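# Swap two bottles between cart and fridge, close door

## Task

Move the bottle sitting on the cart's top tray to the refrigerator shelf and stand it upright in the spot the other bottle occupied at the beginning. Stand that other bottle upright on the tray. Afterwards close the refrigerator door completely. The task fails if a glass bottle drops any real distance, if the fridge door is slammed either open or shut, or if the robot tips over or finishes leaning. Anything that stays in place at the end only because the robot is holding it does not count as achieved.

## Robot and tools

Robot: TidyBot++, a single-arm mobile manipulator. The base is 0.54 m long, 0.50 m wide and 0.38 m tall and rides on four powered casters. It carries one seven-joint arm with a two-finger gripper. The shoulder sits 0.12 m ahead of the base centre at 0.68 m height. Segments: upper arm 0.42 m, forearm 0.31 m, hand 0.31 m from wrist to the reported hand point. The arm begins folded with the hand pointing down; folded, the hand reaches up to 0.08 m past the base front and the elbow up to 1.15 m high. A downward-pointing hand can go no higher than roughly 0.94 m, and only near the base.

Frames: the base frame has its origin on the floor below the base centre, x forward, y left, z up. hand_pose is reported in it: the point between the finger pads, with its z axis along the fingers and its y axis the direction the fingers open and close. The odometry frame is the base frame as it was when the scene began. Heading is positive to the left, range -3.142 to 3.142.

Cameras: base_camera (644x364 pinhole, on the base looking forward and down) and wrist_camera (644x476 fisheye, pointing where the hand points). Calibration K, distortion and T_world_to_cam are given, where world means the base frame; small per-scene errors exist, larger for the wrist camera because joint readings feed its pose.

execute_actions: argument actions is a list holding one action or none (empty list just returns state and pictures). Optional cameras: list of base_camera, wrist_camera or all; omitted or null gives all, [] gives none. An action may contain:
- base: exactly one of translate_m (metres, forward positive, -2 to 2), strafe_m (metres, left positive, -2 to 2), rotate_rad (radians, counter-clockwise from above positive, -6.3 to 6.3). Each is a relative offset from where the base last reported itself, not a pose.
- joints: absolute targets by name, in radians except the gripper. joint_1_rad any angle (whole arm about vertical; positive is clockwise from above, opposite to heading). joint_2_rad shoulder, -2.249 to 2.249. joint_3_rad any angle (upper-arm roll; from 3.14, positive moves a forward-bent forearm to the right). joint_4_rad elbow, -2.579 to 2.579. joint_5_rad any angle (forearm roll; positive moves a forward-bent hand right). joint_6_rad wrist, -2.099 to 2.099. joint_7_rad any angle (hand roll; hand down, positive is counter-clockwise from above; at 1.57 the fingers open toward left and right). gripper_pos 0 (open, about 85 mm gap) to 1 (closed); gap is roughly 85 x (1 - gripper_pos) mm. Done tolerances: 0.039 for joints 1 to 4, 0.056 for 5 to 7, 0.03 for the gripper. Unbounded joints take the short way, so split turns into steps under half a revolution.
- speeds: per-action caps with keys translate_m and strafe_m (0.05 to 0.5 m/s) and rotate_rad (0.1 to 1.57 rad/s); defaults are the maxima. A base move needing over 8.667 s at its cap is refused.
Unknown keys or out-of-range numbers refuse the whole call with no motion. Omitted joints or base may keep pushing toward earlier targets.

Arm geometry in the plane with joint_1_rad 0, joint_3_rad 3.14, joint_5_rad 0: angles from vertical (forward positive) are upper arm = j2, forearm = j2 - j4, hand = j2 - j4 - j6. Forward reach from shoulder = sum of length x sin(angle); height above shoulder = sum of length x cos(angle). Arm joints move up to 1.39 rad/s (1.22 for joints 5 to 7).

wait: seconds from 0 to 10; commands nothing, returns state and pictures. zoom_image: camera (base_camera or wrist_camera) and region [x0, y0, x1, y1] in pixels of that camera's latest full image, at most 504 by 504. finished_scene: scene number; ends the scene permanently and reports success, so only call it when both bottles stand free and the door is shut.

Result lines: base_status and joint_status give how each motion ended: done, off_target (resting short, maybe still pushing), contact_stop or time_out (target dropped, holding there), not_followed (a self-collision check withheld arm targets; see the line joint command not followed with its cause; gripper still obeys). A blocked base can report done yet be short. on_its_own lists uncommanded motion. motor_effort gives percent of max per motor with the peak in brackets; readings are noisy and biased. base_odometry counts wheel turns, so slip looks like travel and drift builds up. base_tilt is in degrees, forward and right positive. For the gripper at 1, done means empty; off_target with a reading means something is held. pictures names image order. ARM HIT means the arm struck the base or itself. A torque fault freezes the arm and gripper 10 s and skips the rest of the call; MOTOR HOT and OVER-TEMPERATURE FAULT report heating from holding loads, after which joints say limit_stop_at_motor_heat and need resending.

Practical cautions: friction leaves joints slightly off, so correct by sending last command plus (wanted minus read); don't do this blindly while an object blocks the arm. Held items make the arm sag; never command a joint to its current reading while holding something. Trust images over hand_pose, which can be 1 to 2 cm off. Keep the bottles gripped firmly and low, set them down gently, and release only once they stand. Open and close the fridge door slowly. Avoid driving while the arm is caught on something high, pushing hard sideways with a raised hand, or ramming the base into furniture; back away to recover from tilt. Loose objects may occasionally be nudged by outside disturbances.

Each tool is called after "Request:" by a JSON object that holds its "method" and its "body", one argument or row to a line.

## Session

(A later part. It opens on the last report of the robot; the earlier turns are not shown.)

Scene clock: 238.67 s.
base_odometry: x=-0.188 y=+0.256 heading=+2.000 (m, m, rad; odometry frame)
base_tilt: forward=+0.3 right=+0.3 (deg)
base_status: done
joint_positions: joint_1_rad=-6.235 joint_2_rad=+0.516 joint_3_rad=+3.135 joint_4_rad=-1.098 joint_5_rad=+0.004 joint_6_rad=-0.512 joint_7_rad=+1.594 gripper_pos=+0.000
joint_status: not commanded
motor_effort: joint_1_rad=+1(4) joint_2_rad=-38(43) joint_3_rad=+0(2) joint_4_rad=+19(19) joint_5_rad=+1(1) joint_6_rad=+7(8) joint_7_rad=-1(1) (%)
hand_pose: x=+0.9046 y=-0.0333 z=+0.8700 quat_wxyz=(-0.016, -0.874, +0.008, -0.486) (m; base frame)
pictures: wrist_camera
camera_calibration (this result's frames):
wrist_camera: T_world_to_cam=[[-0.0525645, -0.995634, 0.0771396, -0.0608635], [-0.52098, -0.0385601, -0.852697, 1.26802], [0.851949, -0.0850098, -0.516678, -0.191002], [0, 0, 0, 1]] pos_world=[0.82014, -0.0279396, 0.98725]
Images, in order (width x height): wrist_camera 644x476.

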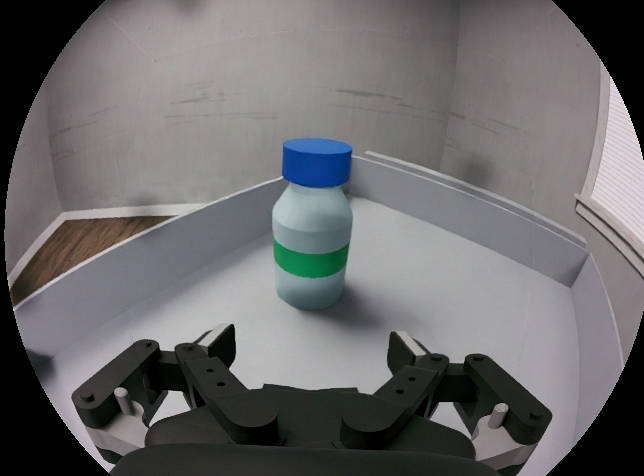

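Request:
{"method": "execute_actions", "body": {
  "actions": [
    {"base":{"translate_m":-0.17},"joints":{"joint_1_rad":0,"joint_2_rad":0.25,"joint_6_rad":-0.75},"speeds":{"translate_m":0.25}}
  ],
  "cameras": []
}}

Request:
{"method": "execute_actions", "body": {
  "actions": [
    {"base":{"rotate_rad":1.634}}
  ],
  "cameras": []
}}

Request:
{"method": "execute_actions", "body": {
  "actions": [
    {"base":{"translate_m":0.55}}
  ],
  "cameras": []
}}

Request:
{"method": "execute_actions", "body": {
  "actions": [
    {"base":{"strafe_m":-0.545},"joints":{"joint_2_rad":1.05,"joint_4_rad":-0.875,"joint_6_rad":-0.19}}
  ]
}}

Scene clock: 245.57 s.
base_odometry: x=-0.117 y=+0.102 heading=+2.000 (m, m, rad; odometry frame)
base_tilt: forward=+0.3 right=+0.3 (deg)
base_status: done
joint_positions: joint_1_rad=-6.269 joint_2_rad=+0.244 joint_3_rad=+3.135 joint_4_rad=-1.092 joint_5_rad=+0.004 joint_6_rad=-0.707 joint_7_rad=+1.594 gripper_pos=+0.000
joint_status: all done
motor_effort: joint_1_rad=+1(3) joint_2_rad=-30(43) joint_3_rad=-1(1) joint_4_rad=+19(21) joint_5_rad=+1(1) joint_6_rad=+8(8) joint_7_rad=-1(1) (%)
hand_pose: x=+0.8035 y=-0.0055 z=+1.0218 quat_wxyz=(-0.010, -0.853, -0.007, -0.522) (m; base frame)
pictures: none
No camera images: the call's "cameras" was empty. Leave "cameras" out to get every camera's image.

Scene clock: 248.10 s.
base_odometry: x=-0.117 y=+0.102 heading=-2.649 (m, m, rad; odometry frame)
base_tilt: forward=+0.3 right=+0.3 (deg)
base_status: done
joint_positions: joint_1_rad=-6.291 joint_2_rad=+0.260 joint_3_rad=+3.135 joint_4_rad=-1.092 joint_5_rad=+0.004 joint_6_rad=-0.708 joint_7_rad=+1.594 gripper_pos=+0.000
joint_status: not commanded
motor_effort: joint_1_rad=+0(5) joint_2_rad=-30(33) joint_3_rad=+0(5) joint_4_rad=+19(19) joint_5_rad=+1(0) joint_6_rad=+8(8) joint_7_rad=-1(1) (%)
hand_pose: x=+0.8087 y=+0.0094 z=+1.0108 quat_wxyz=(-0.004, -0.857, -0.016, -0.515) (m; base frame)
pictures: none
No camera images: the call's "cameras" was empty. Leave "cameras" out to get every camera's image.

Scene clock: 250.57 s.
base_odometry: x=-0.602 y=-0.159 heading=-2.649 (m, m, rad; odometry frame)
base_tilt: forward=+0.3 right=+0.3 (deg)
base_status: done
joint_positions: joint_1_rad=-6.291 joint_2_rad=+0.255 joint_3_rad=+3.135 joint_4_rad=-1.092 joint_5_rad=+0.004 joint_6_rad=-0.711 joint_7_rad=+1.594 gripper_pos=+0.000
joint_status: not commanded
motor_effort: joint_1_rad=+1(1) joint_2_rad=-30(33) joint_3_rad=+0(1) joint_4_rad=+18(20) joint_5_rad=+1(0) joint_6_rad=+8(8) joint_7_rad=-1(1) (%)
hand_pose: x=+0.8067 y=+0.0094 z=+1.0134 quat_wxyz=(-0.004, -0.856, -0.016, -0.516) (m; base frame)
pictures: none
No camera images: the call's "cameras" was empty. Leave "cameras" out to get every camera's image.

Scene clock: 252.93 s.
base_odometry: x=-0.860 y=+0.321 heading=-2.648 (m, m, rad; odometry frame)
base_tilt: forward=+0.3 right=+0.4 (deg)
base_status: done
joint_positions: joint_1_rad=-6.277 joint_2_rad=+1.052 joint_3_rad=+3.135 joint_4_rad=-0.886 joint_5_rad=+0.004 joint_6_rad=-0.233 joint_7_rad=+1.594 gripper_pos=+0.000
joint_status: all done
motor_effort: joint_1_rad=+1(3) joint_2_rad=-51(56) joint_3_rad=+0(3) joint_4_rad=+18(19) joint_5_rad=+1(2) joint_6_rad=+7(8) joint_7_rad=-1(1) (%)
hand_pose: x=+1.0346 y=-0.0012 z=+0.6017 quat_wxyz=(-0.005, -0.885, -0.009, -0.466) (m; base frame)
pictures: base_camera, wrist_camera
camera_calibration (this result's frames):
wrist_camera: T_world_to_cam=[[-0.00826204, -0.997149, 0.075, -0.0458662], [-0.55719, -0.0576893, -0.828378, 1.13102], [0.830344, -0.0486334, -0.555125, -0.392065], [0, 0, 0, 1]] pos_world=[0.955364, 0.000444927, 0.722708]
Images, in order (width x height): base_camera 644x364, wrist_camera 644x476.

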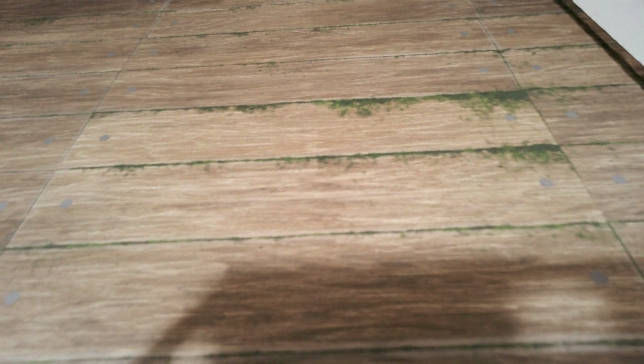

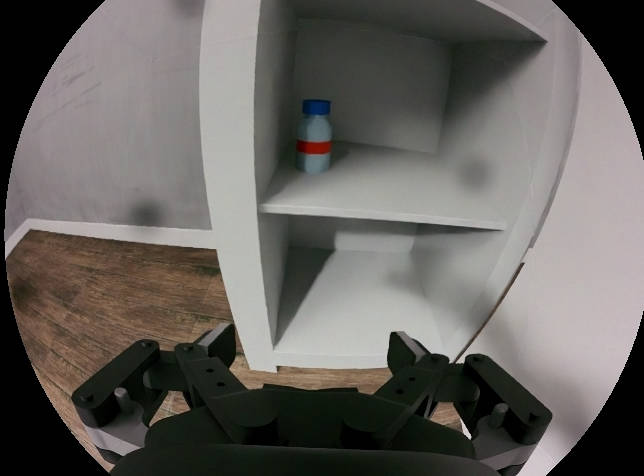

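Request:
{"method": "execute_actions", "body": {
  "actions": [
    {"base":{"translate_m":0.34},"joints":{"joint_2_rad":1.07},"speeds":{"translate_m":0.2}}
  ]
}}

Scene clock: 256.37 s.
base_odometry: x=-1.160 y=+0.160 heading=-2.649 (m, m, rad; odometry frame)
base_tilt: forward=+0.3 right=+0.3 (deg)
base_status: done
joint_positions: joint_1_rad=-6.277 joint_2_rad=+1.059 joint_3_rad=+3.135 joint_4_rad=-0.884 joint_5_rad=+0.004 joint_6_rad=-0.231 joint_7_rad=+1.594 gripper_pos=+0.000
joint_status: all done
motor_effort: joint_1_rad=+1(4) joint_2_rad=-52(52) joint_3_rad=-1(2) joint_4_rad=+18(19) joint_5_rad=+1(1) joint_6_rad=+7(8) joint_7_rad=-1(1) (%)
hand_pose: x=+1.0350 y=-0.0010 z=+0.5967 quat_wxyz=(-0.005, -0.885, -0.009, -0.465) (m; base frame)
pictures: base_camera, wrist_camera
camera_calibration (this result's frames):
wrist_camera: T_world_to_cam=[[-0.00789592, -0.997153, 0.0749912, -0.0457275], [-0.559749, -0.0577359, -0.826648, 1.12867], [0.828624, -0.0485034, -0.5577, -0.391869], [0, 0, 0, 1]] pos_world=[0.956123, 0.000560445, 0.717896]
Images, in order (width x height): base_camera 644x364, wrist_camera 644x476.

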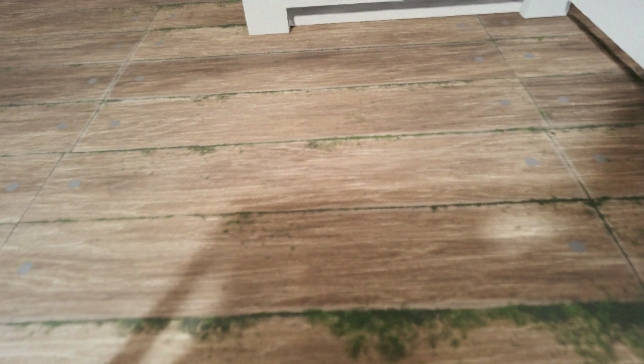

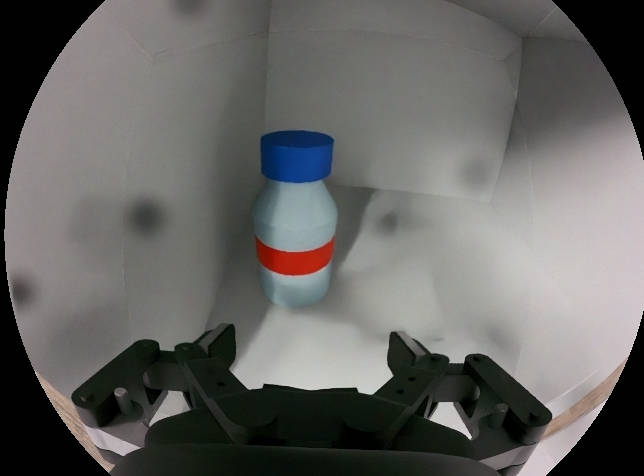

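Request:
{"method": "execute_actions", "body": {
  "actions": [
    {"base":{"translate_m":0.12},"joints":{"joint_1_rad":-0.03,"joint_2_rad":1.095,"joint_6_rad":-0.15},"speeds":{"translate_m":0.08}}
  ]
}}

Scene clock: 259.33 s.
base_odometry: x=-1.266 y=+0.104 heading=-2.649 (m, m, rad; odometry frame)
base_tilt: forward=+0.3 right=+0.3 (deg)
base_status: done
joint_positions: joint_1_rad=-6.299 joint_2_rad=+1.084 joint_3_rad=+3.135 joint_4_rad=-0.882 joint_5_rad=+0.004 joint_6_rad=-0.191 joint_7_rad=+1.594 gripper_pos=+0.000
joint_status: all done
motor_effort: joint_1_rad=-3(4) joint_2_rad=-52(53) joint_3_rad=-4(3) joint_4_rad=+17(17) joint_5_rad=+1(0) joint_6_rad=+7(7) joint_7_rad=-1(1) (%)
hand_pose: x=+1.0400 y=+0.0187 z=+0.5852 quat_wxyz=(+0.000, -0.881, -0.019, -0.473) (m; base frame)
pictures: base_camera, wrist_camera
camera_calibration (this result's frames):
wrist_camera: T_world_to_cam=[[0.0121431, -0.997127, 0.0747639, -0.0458368], [-0.543983, -0.0693244, -0.836228, 1.11263], [0.839009, -0.0305158, -0.543262, -0.421062], [0, 0, 0, 1]] pos_world=[0.959081, 0.0185779, 0.705089]
Images, in order (width x height): base_camera 644x364, wrist_camera 644x476.

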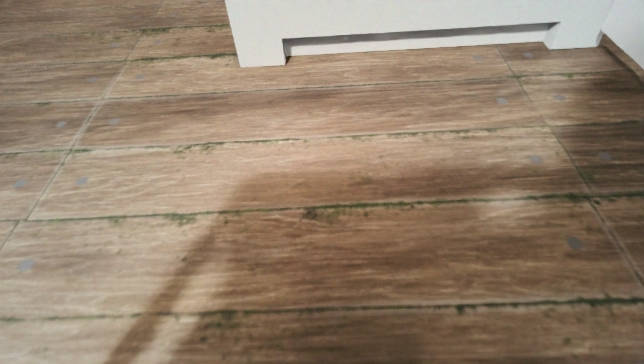

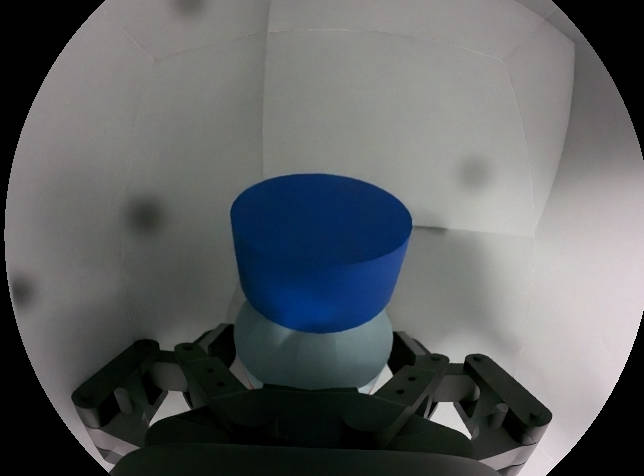

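Request:
{"method": "execute_actions", "body": {
  "actions": [
    {"joints":{"gripper_pos":1}}
  ],
  "cameras": []
}}

Request:
{"method": "execute_actions", "body": {
  "actions": [
    {"joints":{"joint_2_rad":1.02}}
  ],
  "cameras": []
}}

Request:
{"method": "execute_actions", "body": {
  "actions": [
    {"base":{"strafe_m":-0.135},"joints":{"joint_1_rad":0.10},"speeds":{"strafe_m":0.08}}
  ]
}}

Scene clock: 265.13 s.
base_odometry: x=-1.266 y=+0.104 heading=-2.649 (m, m, rad; odometry frame)
base_tilt: forward=+0.3 right=+0.3 (deg)
base_status: not commanded
joint_positions: joint_1_rad=-6.302 joint_2_rad=+1.084 joint_3_rad=+3.135 joint_4_rad=-0.882 joint_5_rad=+0.004 joint_6_rad=-0.189 joint_7_rad=+1.594 gripper_pos=+0.236
joint_status: gripper_pos off_target (ended at +0.236, target +1.000)
motor_effort: joint_1_rad=+1(1) joint_2_rad=-51(53) joint_3_rad=-1(2) joint_4_rad=+17(18) joint_5_rad=+1(1) joint_6_rad=+7(7) joint_7_rad=-1(1) (%)
hand_pose: x=+1.0405 y=+0.0213 z=+0.5861 quat_wxyz=(+0.001, -0.881, -0.020, -0.474) (m; base frame)
pictures: none
No camera images: the call's "cameras" was empty. Leave "cameras" out to get every camera's image.

Scene clock: 266.17 s.
base_odometry: x=-1.266 y=+0.104 heading=-2.649 (m, m, rad; odometry frame)
base_tilt: forward=+0.3 right=+0.3 (deg)
base_status: not commanded
joint_positions: joint_1_rad=-6.302 joint_2_rad=+1.061 joint_3_rad=+3.135 joint_4_rad=-0.887 joint_5_rad=+0.004 joint_6_rad=-0.189 joint_7_rad=+1.594 gripper_pos=+0.236
joint_status: joint_2_rad off_target (ended at +1.061, target +1.020)
motor_effort: joint_1_rad=+1(0) joint_2_rad=-57(57) joint_3_rad=+0(0) joint_4_rad=+20(21) joint_5_rad=+1(1) joint_6_rad=+10(10) joint_7_rad=-1(1) (%)
hand_pose: x=+1.0408 y=+0.0213 z=+0.6044 quat_wxyz=(+0.001, -0.876, -0.020, -0.481) (m; base frame)
pictures: none
No camera images: the call's "cameras" was empty. Leave "cameras" out to get every camera's image.

Scene clock: 268.33 s.
base_odometry: x=-1.330 y=+0.223 heading=-2.649 (m, m, rad; odometry frame)
base_tilt: forward=+0.3 right=+0.4 (deg)
base_status: done
joint_positions: joint_1_rad=-6.177 joint_2_rad=+1.060 joint_3_rad=+3.135 joint_4_rad=-0.887 joint_5_rad=+0.004 joint_6_rad=-0.189 joint_7_rad=+1.594 gripper_pos=+0.236
joint_status: all done
motor_effort: joint_1_rad=+2(8) joint_2_rad=-56(59) joint_3_rad=-1(3) joint_4_rad=+20(21) joint_5_rad=+0(1) joint_6_rad=+9(10) joint_7_rad=-1(1) (%)
hand_pose: x=+1.0363 y=-0.0936 z=+0.6046 quat_wxyz=(-0.029, -0.876, +0.035, -0.480) (m; base frame)
pictures: base_camera, wrist_camera
camera_calibration (this result's frames):
wrist_camera: T_world_to_cam=[[-0.11082, -0.99103, 0.0746868, -0.0312358], [-0.531609, -0.00438466, -0.846979, 1.11879], [0.839709, -0.133566, -0.526355, -0.431427], [0, 0, 0, 1]] pos_world=[0.953571, -0.0836741, 0.722843]
Images, in order (width x height): base_camera 644x364, wrist_camera 644x476.

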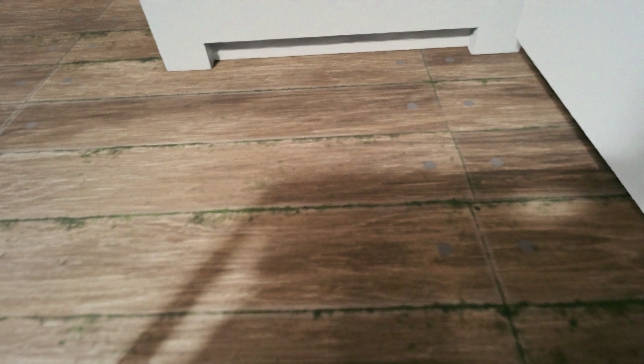

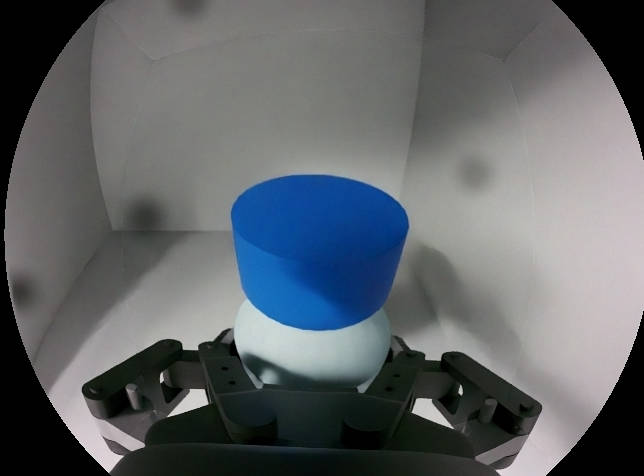

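Request:
{"method": "execute_actions", "body": {
  "actions": [
    {"base":{"translate_m":0.13},"speeds":{"translate_m":0.08}}
  ]
}}

Scene clock: 277.20 s.
base_odometry: x=-1.445 y=+0.161 heading=-2.649 (m, m, rad; odometry frame)
base_tilt: forward=+0.3 right=+0.4 (deg)
base_status: done
joint_positions: joint_1_rad=-6.177 joint_2_rad=+1.058 joint_3_rad=+3.135 joint_4_rad=-0.888 joint_5_rad=+0.004 joint_6_rad=-0.189 joint_7_rad=+1.594 gripper_pos=+0.236
joint_status: not commanded
motor_effort: joint_1_rad=+1(4) joint_2_rad=-56(58) joint_3_rad=+0(2) joint_4_rad=+20(22) joint_5_rad=+1(1) joint_6_rad=+9(10) joint_7_rad=-1(1) (%)
hand_pose: x=+1.0363 y=-0.0936 z=+0.6062 quat_wxyz=(-0.030, -0.875, +0.035, -0.481) (m; base frame)
pictures: base_camera, wrist_camera
camera_calibration (this result's frames):
wrist_camera: T_world_to_cam=[[-0.110848, -0.991028, 0.0746808, -0.031244], [-0.530324, -0.00456876, -0.847782, 1.11929], [0.840517, -0.13358, -0.52506, -0.432221], [0, 0, 0, 1]] pos_world=[0.953412, -0.0835859, 0.724306]
Images, in order (width x height): base_camera 644x364, wrist_camera 644x476.

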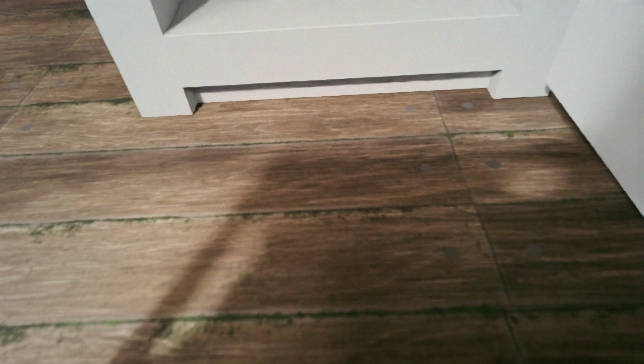

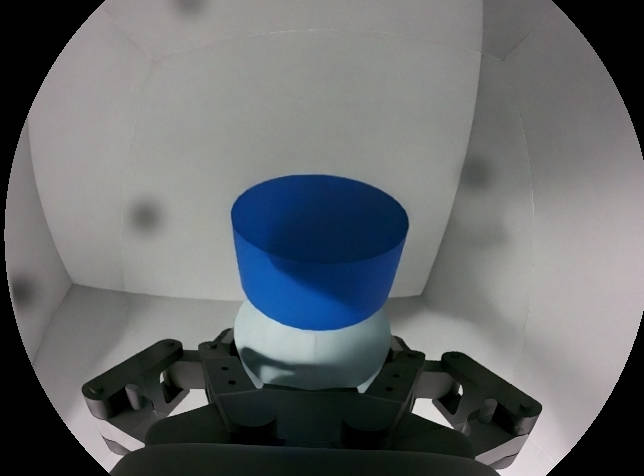

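Request:
{"method": "execute_actions", "body": {
  "actions": [
    {"joints":{"joint_2_rad":1.06}}
  ],
  "cameras": []
}}

Scene clock: 279.83 s.
base_odometry: x=-1.445 y=+0.161 heading=-2.649 (m, m, rad; odometry frame)
base_tilt: forward=+0.3 right=+0.3 (deg)
base_status: not commanded
joint_positions: joint_1_rad=-6.177 joint_2_rad=+1.080 joint_3_rad=+3.135 joint_4_rad=-0.888 joint_5_rad=+0.004 joint_6_rad=-0.189 joint_7_rad=+1.594 gripper_pos=+0.236
joint_status: all done
motor_effort: joint_1_rad=+1(0) joint_2_rad=-56(58) joint_3_rad=-1(2) joint_4_rad=+19(21) joint_5_rad=+1(1) joint_6_rad=+8(9) joint_7_rad=-1(1) (%)
hand_pose: x=+1.0345 y=-0.0934 z=+0.5865 quat_wxyz=(-0.029, -0.881, +0.035, -0.472) (m; base frame)
pictures: none
No camera images: the call's "cameras" was empty. Leave "cameras" out to get every camera's image.

Request:
{"method": "execute_actions", "body": {
  "actions": [
    {"joints":{"joint_2_rad":1.072}}
  ],
  "cameras": []
}}

Request:
{"method": "execute_actions", "body": {
  "actions": [
    {"joints":{"gripper_pos":0}}
  ],
  "cameras": []
}}

Request:
{"method": "execute_actions", "body": {
  "actions": [
    {"base":{"translate_m":-0.5},"speeds":{"translate_m":0.2}}
  ]
}}

Scene clock: 282.20 s.
base_odometry: x=-1.445 y=+0.161 heading=-2.649 (m, m, rad; odometry frame)
base_tilt: forward=+0.3 right=+0.3 (deg)
base_status: not commanded
joint_positions: joint_1_rad=-6.177 joint_2_rad=+1.080 joint_3_rad=+3.135 joint_4_rad=-0.888 joint_5_rad=+0.004 joint_6_rad=-0.189 joint_7_rad=+1.594 gripper_pos=+0.236
joint_status: all done
motor_effort: joint_1_rad=+1(1) joint_2_rad=-54(54) joint_3_rad=-1(1) joint_4_rad=+19(19) joint_5_rad=+1(1) joint_6_rad=+8(9) joint_7_rad=-1(1) (%)
hand_pose: x=+1.0345 y=-0.0934 z=+0.5864 quat_wxyz=(-0.029, -0.881, +0.035, -0.472) (m; base frame)
pictures: none
No camera images: the call's "cameras" was empty. Leave "cameras" out to get every camera's image.

Scene clock: 283.30 s.
base_odometry: x=-1.445 y=+0.161 heading=-2.649 (m, m, rad; odometry frame)
base_tilt: forward=+0.3 right=+0.3 (deg)
base_status: not commanded
joint_positions: joint_1_rad=-6.177 joint_2_rad=+1.079 joint_3_rad=+3.135 joint_4_rad=-0.885 joint_5_rad=+0.004 joint_6_rad=-0.189 joint_7_rad=+1.594 gripper_pos=+0.000
joint_status: all done
motor_effort: joint_1_rad=+1(0) joint_2_rad=-52(56) joint_3_rad=-1(1) joint_4_rad=+17(19) joint_5_rad=+1(1) joint_6_rad=+7(9) joint_7_rad=-1(1) (%)
hand_pose: x=+1.0355 y=-0.0935 z=+0.5888 quat_wxyz=(-0.029, -0.880, +0.035, -0.473) (m; base frame)
pictures: none
No camera images: the call's "cameras" was empty. Leave "cameras" out to get every camera's image.

Scene clock: 286.57 s.
base_odometry: x=-1.004 y=+0.398 heading=-2.649 (m, m, rad; odometry frame)
base_tilt: forward=+0.3 right=+0.3 (deg)
base_status: done
joint_positions: joint_1_rad=-6.178 joint_2_rad=+1.079 joint_3_rad=+3.135 joint_4_rad=-0.883 joint_5_rad=+0.004 joint_6_rad=-0.189 joint_7_rad=+1.594 gripper_pos=+0.000
joint_status: not commanded
motor_effort: joint_1_rad=+1(4) joint_2_rad=-50(56) joint_3_rad=-1(2) joint_4_rad=+17(20) joint_5_rad=+1(1) joint_6_rad=+7(8) joint_7_rad=-1(1) (%)
hand_pose: x=+1.0361 y=-0.0926 z=+0.5904 quat_wxyz=(-0.029, -0.879, +0.034, -0.475) (m; base frame)
pictures: base_camera, wrist_camera
camera_calibration (this result's frames):
wrist_camera: T_world_to_cam=[[-0.108744, -0.991257, 0.074734, -0.0313662], [-0.542958, -0.00374725, -0.839752, 1.11418], [0.832689, -0.131896, -0.537803, -0.424482], [0, 0, 0, 1]] pos_world=[0.955002, -0.0829041, 0.709689]
Images, in order (width x height): base_camera 644x364, wrist_camera 644x476.

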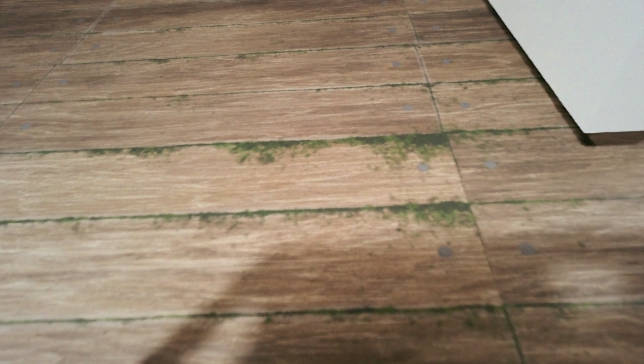

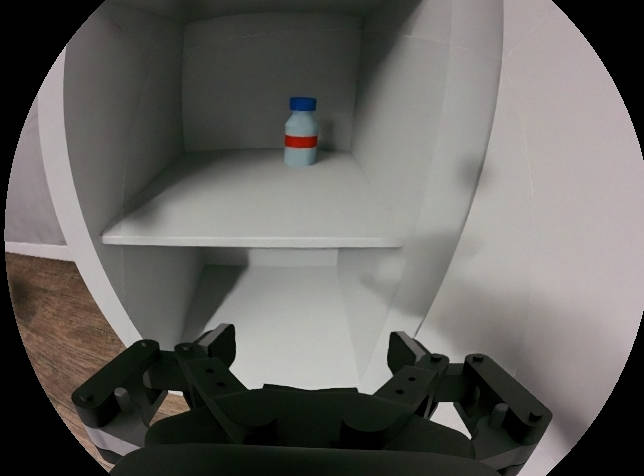

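Request:
{"method": "execute_actions", "body": {
  "actions": [
    {"base":{"strafe_m":-0.72},"joints":{"joint_2_rad":-0.34,"joint_4_rad":-2.5,"joint_6_rad":-0.85},"speeds":{"strafe_m":0.3}}
  ],
  "cameras": []
}}

Request:
{"method": "execute_actions", "body": {
  "actions": [
    {"base":{"translate_m":0.6},"joints":{"joint_1_rad":1.57,"joint_6_rad":0.3},"speeds":{"translate_m":0.25}}
  ]
}}

Scene clock: 297.80 s.
base_odometry: x=-1.345 y=+1.032 heading=-2.650 (m, m, rad; odometry frame)
base_tilt: forward=+0.3 right=+0.4 (deg)
base_status: done
joint_positions: joint_1_rad=-6.174 joint_2_rad=-0.331 joint_3_rad=+3.153 joint_4_rad=-2.491 joint_5_rad=-0.013 joint_6_rad=-0.808 joint_7_rad=+1.594 gripper_pos=+0.000
joint_status: all done
motor_effort: joint_1_rad=+0(56) joint_2_rad=-2(53) joint_3_rad=+0(53) joint_4_rad=+13(18) joint_5_rad=+0(24) joint_6_rad=+2(9) joint_7_rad=-1(5) (%)
hand_pose: x=+0.2967 y=-0.0168 z=+0.5985 quat_wxyz=(+0.001, -0.995, +0.052, -0.087) (m; base frame)
pictures: none
No camera images: the call's "cameras" was empty. Leave "cameras" out to get every camera's image.

Scene clock: 301.03 s.
base_odometry: x=-1.874 y=+0.749 heading=-2.650 (m, m, rad; odometry frame)
base_tilt: forward=+0.3 right=+0.3 (deg)
base_status: done
joint_positions: joint_1_rad=-4.728 joint_2_rad=-0.333 joint_3_rad=+3.153 joint_4_rad=-2.492 joint_5_rad=-0.013 joint_6_rad=+0.258 joint_7_rad=+1.594 gripper_pos=+0.000
joint_status: all done
motor_effort: joint_1_rad=+1(1) joint_2_rad=-6(6) joint_3_rad=+0(1) joint_4_rad=+16(17) joint_5_rad=+1(0) joint_6_rad=+8(7) joint_7_rad=-1(1) (%)
hand_pose: x=+0.1210 y=-0.4185 z=+0.8041 quat_wxyz=(-0.412, -0.579, +0.572, -0.410) (m; base frame)
pictures: base_camera, wrist_camera
camera_calibration (this result's frames):
wrist_camera: T_world_to_cam=[[-0.997913, 0.0292359, 0.0575717, 0.0785365], [-0.0454219, 0.315863, -0.947717, 0.955912], [-0.0458921, -0.948354, -0.313876, -0.0059498], [0, 0, 0, 1]] pos_world=[0.121519, -0.309876, 0.899545]
Images, in order (width x height): base_camera 644x364, wrist_camera 644x476.

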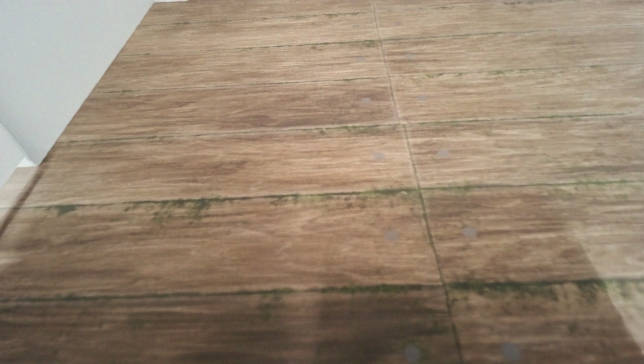

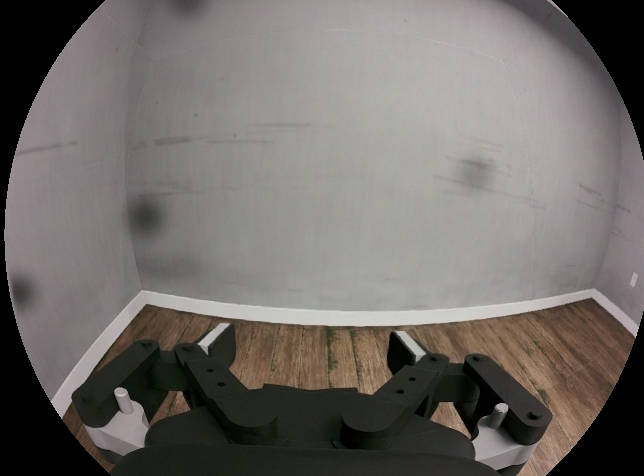

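Request:
{"method": "execute_actions", "body": {
  "actions": [
    {"base":{"strafe_m":0.12},"speeds":{"strafe_m":0.1}}
  ],
  "cameras": []
}}

Request:
{"method": "execute_actions", "body": {
  "actions": [
    {"base":{"strafe_m":0.4},"joints":{"joint_1_rad":0.6},"speeds":{"strafe_m":0.06}}
  ]
}}

Scene clock: 305.90 s.
base_odometry: x=-1.817 y=+0.643 heading=-2.650 (m, m, rad; odometry frame)
base_tilt: forward=+0.3 right=+0.3 (deg)
base_status: done
joint_positions: joint_1_rad=-4.728 joint_2_rad=-0.336 joint_3_rad=+3.153 joint_4_rad=-2.493 joint_5_rad=-0.013 joint_6_rad=+0.258 joint_7_rad=+1.594 gripper_pos=+0.000
joint_status: not commanded
motor_effort: joint_1_rad=+1(1) joint_2_rad=-6(8) joint_3_rad=+0(0) joint_4_rad=+16(17) joint_5_rad=+1(1) joint_6_rad=+8(8) joint_7_rad=-1(1) (%)
hand_pose: x=+0.1210 y=-0.4181 z=+0.8051 quat_wxyz=(-0.413, -0.578, +0.572, -0.411) (m; base frame)
pictures: none
No camera images: the call's "cameras" was empty. Leave "cameras" out to get every camera's image.

Scene clock: 313.03 s.
base_odometry: x=-1.629 y=+0.290 heading=-2.650 (m, m, rad; odometry frame)
base_tilt: forward=+0.3 right=+0.3 (deg)
base_status: done
joint_positions: joint_1_rad=-5.669 joint_2_rad=-0.336 joint_3_rad=+3.153 joint_4_rad=-2.493 joint_5_rad=-0.013 joint_6_rad=+0.258 joint_7_rad=+1.594 gripper_pos=+0.000
joint_status: all done
motor_effort: joint_1_rad=+1(0) joint_2_rad=-7(8) joint_3_rad=+1(2) joint_4_rad=+17(17) joint_5_rad=+1(1) joint_6_rad=+8(8) joint_7_rad=-1(1) (%)
hand_pose: x=+0.4580 y=-0.2447 z=+0.8052 quat_wxyz=(-0.182, -0.774, +0.248, -0.553) (m; base frame)
pictures: base_camera, wrist_camera
camera_calibration (this result's frames):
wrist_camera: T_world_to_cam=[[-0.6116, -0.789079, 0.0574408, 0.0326578], [-0.279698, 0.147732, -0.948654, 0.984288], [0.740077, -0.596263, -0.311057, -0.10134], [0, 0, 0, 1]] pos_world=[0.370277, -0.180066, 0.90035]
Images, in order (width x height): base_camera 644x364, wrist_camera 644x476.

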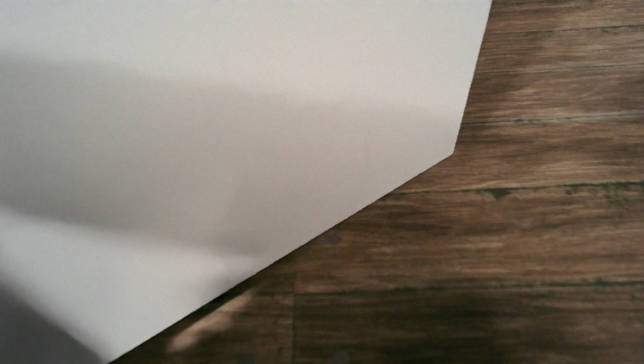

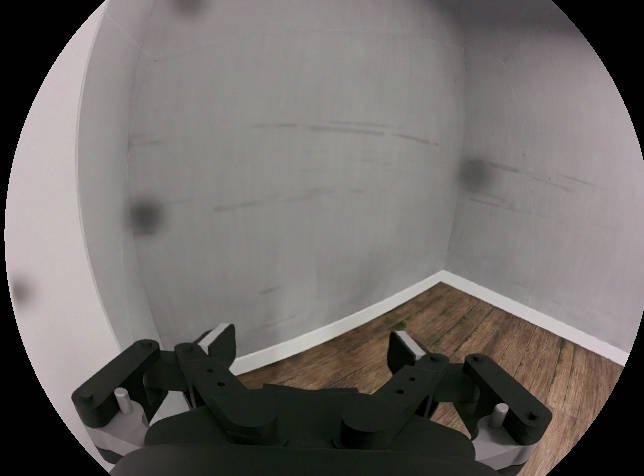

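Request:
{"method": "execute_actions", "body": {
  "actions": [
    {"base":{"translate_m":0.26},"joints":{"joint_1_rad":1.57},"speeds":{"translate_m":0.05}}
  ]
}}

Scene clock: 320.27 s.
base_odometry: x=-1.858 y=+0.167 heading=-2.650 (m, m, rad; odometry frame)
base_tilt: forward=+0.3 right=+0.3 (deg)
base_status: done
joint_positions: joint_1_rad=-4.728 joint_2_rad=-0.337 joint_3_rad=+3.153 joint_4_rad=-2.493 joint_5_rad=-0.013 joint_6_rad=+0.258 joint_7_rad=+1.594 gripper_pos=+0.000
joint_status: all done
motor_effort: joint_1_rad=+1(1) joint_2_rad=-6(7) joint_3_rad=+1(1) joint_4_rad=+16(17) joint_5_rad=+1(1) joint_6_rad=+8(8) joint_7_rad=-1(1) (%)
hand_pose: x=+0.1210 y=-0.4179 z=+0.8055 quat_wxyz=(-0.413, -0.578, +0.571, -0.411) (m; base frame)
pictures: base_camera, wrist_camera
camera_calibration (this result's frames):
wrist_camera: T_world_to_cam=[[-0.997918, 0.0293866, 0.0574138, 0.0786498], [-0.0453939, 0.312362, -0.948878, 0.956522], [-0.0458182, -0.949508, -0.310378, -0.00828334], [0, 0, 0, 1]] pos_world=[0.121527, -0.308958, 0.900537]
Images, in order (width x height): base_camera 644x364, wrist_camera 644x476.

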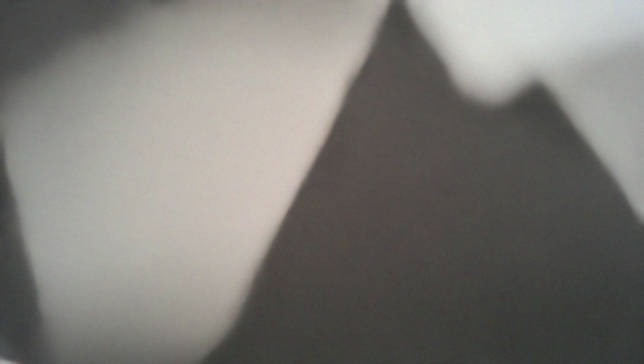

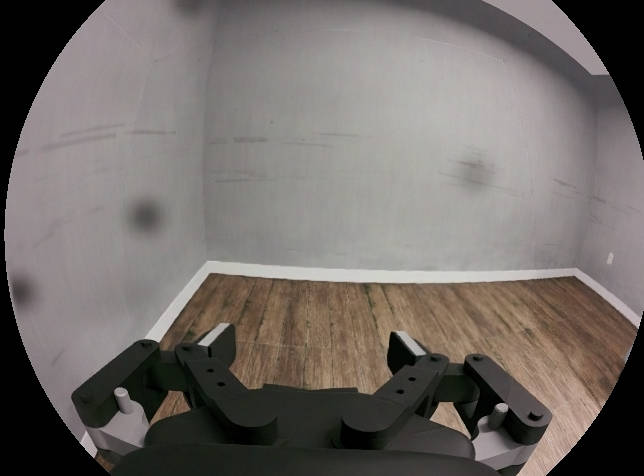

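Push a little more, then back off to check.

Request:
{"method": "execute_actions", "body": {
  "actions": [
    {"base":{"translate_m":0.06},"speeds":{"translate_m":0.05}}
  ],
  "cameras": []
}}

Request:
{"method": "execute_actions", "body": {
  "actions": [
    {"base":{"translate_m":-0.5},"joints":{"joint_1_rad":-0.2}}
  ]
}}

Scene clock: 325.50 s.
base_odometry: x=-1.862 y=+0.164 heading=-2.650 (m, m, rad; odometry frame)
base_tilt: forward=+0.3 right=+0.3 (deg)
base_status: translate_m time_out (by the wheels' count: +0.005 of +0.060)
joint_positions: joint_1_rad=-4.726 joint_2_rad=-0.337 joint_3_rad=+3.150 joint_4_rad=-2.494 joint_5_rad=-0.013 joint_6_rad=+0.261 joint_7_rad=+1.594 gripper_pos=+0.000
joint_status: not commanded
motor_effort: joint_1_rad=+1(3) joint_2_rad=-6(8) joint_3_rad=+1(7) joint_4_rad=+17(18) joint_5_rad=+1(2) joint_6_rad=+8(9) joint_7_rad=-1(1) (%)
hand_pose: x=+0.1213 y=-0.4177 z=+0.8054 quat_wxyz=(-0.414, -0.578, +0.571, -0.411) (m; base frame)
pictures: none
No camera images: the call's "cameras" was empty. Leave "cameras" out to get every camera's image.

not run: a stop came earlier in this reply.

Request:
{"method": "execute_actions", "body": {
  "actions": [
    {"base":{"translate_m":-0.6},"joints":{"joint_1_rad":-0.2}}
  ]
}}

Scene clock: 329.33 s.
base_odometry: x=-1.333 y=+0.448 heading=-2.650 (m, m, rad; odometry frame)
base_tilt: forward=+0.3 right=+0.4 (deg)
base_status: done
joint_positions: joint_1_rad=-6.469 joint_2_rad=-0.339 joint_3_rad=+3.150 joint_4_rad=-2.495 joint_5_rad=-0.013 joint_6_rad=+0.261 joint_7_rad=+1.594 gripper_pos=+0.000
joint_status: all done
motor_effort: joint_1_rad=+1(0) joint_2_rad=-6(9) joint_3_rad=+1(2) joint_4_rad=+16(17) joint_5_rad=+1(2) joint_6_rad=+8(8) joint_7_rad=-1(1) (%)
hand_pose: x=+0.5299 y=+0.0738 z=+0.8059 quat_wxyz=(+0.048, -0.809, -0.075, -0.582) (m; base frame)
pictures: base_camera, wrist_camera
camera_calibration (this result's frames):
wrist_camera: T_world_to_cam=[[0.14228, -0.988109, 0.0582784, -0.0575947], [-0.297471, -0.0988405, -0.949601, 0.986363], [0.94407, 0.117773, -0.307997, -0.127681], [0, 0, 0, 1]] pos_world=[0.422149, 0.0556201, 0.900682]
Images, in order (width x height): base_camera 644x364, wrist_camera 644x476.

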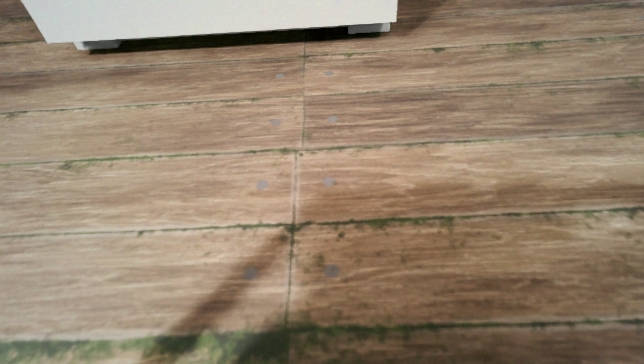

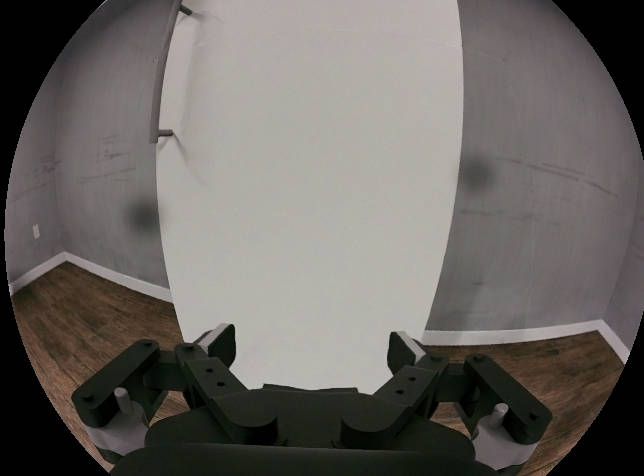

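Request:
{"method": "execute_actions", "body": {
  "actions": [
    {"base":{"strafe_m":0.4},"joints":{"joint_1_rad":1.57}}
  ],
  "cameras": []
}}

Request:
{"method": "execute_actions", "body": {
  "actions": [
    {"base":{"translate_m":0.48},"speeds":{"translate_m":0.25}}
  ],
  "cameras": ["base_camera"]
}}

Request:
{"method": "execute_actions", "body": {
  "actions": [
    {"base":{"translate_m":0.13},"speeds":{"translate_m":0.05}}
  ],
  "cameras": ["base_camera"]
}}

Scene clock: 337.37 s.
base_odometry: x=-1.144 y=+0.095 heading=-2.650 (m, m, rad; odometry frame)
base_tilt: forward=+0.3 right=+0.3 (deg)
base_status: done
joint_positions: joint_1_rad=-4.728 joint_2_rad=-0.339 joint_3_rad=+3.149 joint_4_rad=-2.495 joint_5_rad=-0.013 joint_6_rad=+0.261 joint_7_rad=+1.594 gripper_pos=+0.000
joint_status: all done
motor_effort: joint_1_rad=+1(1) joint_2_rad=-7(7) joint_3_rad=+0(3) joint_4_rad=+16(17) joint_5_rad=+1(2) joint_6_rad=+8(8) joint_7_rad=-1(1) (%)
hand_pose: x=+0.1223 y=-0.4174 z=+0.8059 quat_wxyz=(-0.414, -0.578, +0.570, -0.412) (m; base frame)
pictures: none
No camera images: the call's "cameras" was empty. Leave "cameras" out to get every camera's image.

Scene clock: 340.13 s.
base_odometry: x=-1.567 y=-0.132 heading=-2.649 (m, m, rad; odometry frame)
base_tilt: forward=+0.3 right=+0.3 (deg)
base_status: done
joint_positions: joint_1_rad=-4.727 joint_2_rad=-0.339 joint_3_rad=+3.149 joint_4_rad=-2.495 joint_5_rad=-0.013 joint_6_rad=+0.261 joint_7_rad=+1.594 gripper_pos=+0.000
joint_status: not commanded
motor_effort: joint_1_rad=+1(0) joint_2_rad=-7(7) joint_3_rad=+0(2) joint_4_rad=+16(17) joint_5_rad=+1(1) joint_6_rad=+8(8) joint_7_rad=-1(1) (%)
hand_pose: x=+0.1221 y=-0.4174 z=+0.8059 quat_wxyz=(-0.414, -0.578, +0.570, -0.412) (m; base frame)
pictures: base_camera
Images, in order (width x height): base_camera 644x364.

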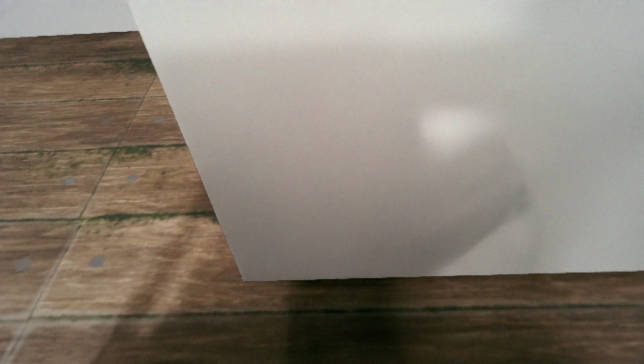

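Scene clock: 345.67 s.
base_odometry: x=-1.674 y=-0.189 heading=-2.650 (m, m, rad; odometry frame)
base_tilt: forward=+0.3 right=+0.3 (deg)
base_status: translate_m time_out (by the wheels' count: +0.121 of +0.130)
joint_positions: joint_1_rad=-4.726 joint_2_rad=-0.339 joint_3_rad=+3.148 joint_4_rad=-2.495 joint_5_rad=-0.013 joint_6_rad=+0.261 joint_7_rad=+1.594 gripper_pos=+0.000
joint_status: not commanded
motor_effort: joint_1_rad=+1(2) joint_2_rad=-6(10) joint_3_rad=+2(6) joint_4_rad=+17(18) joint_5_rad=+1(2) joint_6_rad=+8(9) joint_7_rad=-1(1) (%)
hand_pose: x=+0.1222 y=-0.4173 z=+0.8058 quat_wxyz=(-0.414, -0.578, +0.570, -0.412) (m; base frame)
pictures: base_camera
Images, in order (width x height): base_camera 644x364.

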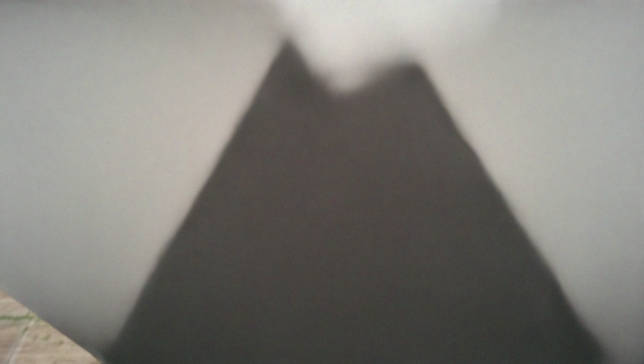

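Request:
{"method": "execute_actions", "body": {
  "actions": [
    {"base":{"translate_m":-0.15}}
  ],
  "cameras": ["base_camera"]
}}

Request:
{"method": "finished_scene", "body": {
  "scene": 1
}}

Scene clock: 348.50 s.
base_odometry: x=-1.541 y=-0.119 heading=-2.650 (m, m, rad; odometry frame)
base_tilt: forward=+0.3 right=+0.3 (deg)
base_status: done
joint_positions: joint_1_rad=-4.725 joint_2_rad=-0.339 joint_3_rad=+3.148 joint_4_rad=-2.496 joint_5_rad=-0.013 joint_6_rad=+0.262 joint_7_rad=+1.594 gripper_pos=+0.000
joint_status: not commanded
motor_effort: joint_1_rad=+1(0) joint_2_rad=-7(8) joint_3_rad=+1(1) joint_4_rad=+17(17) joint_5_rad=+1(1) joint_6_rad=+8(8) joint_7_rad=-1(1) (%)
hand_pose: x=+0.1219 y=-0.4171 z=+0.8058 quat_wxyz=(-0.414, -0.578, +0.570, -0.412) (m; base frame)
pictures: base_camera
Images, in order (width x height): base_camera 644x364.

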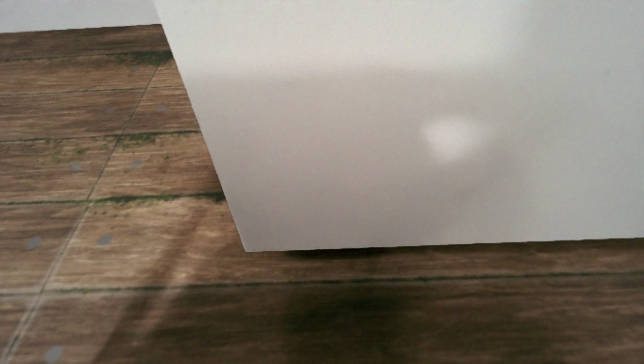

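The scene is finished: the task was done.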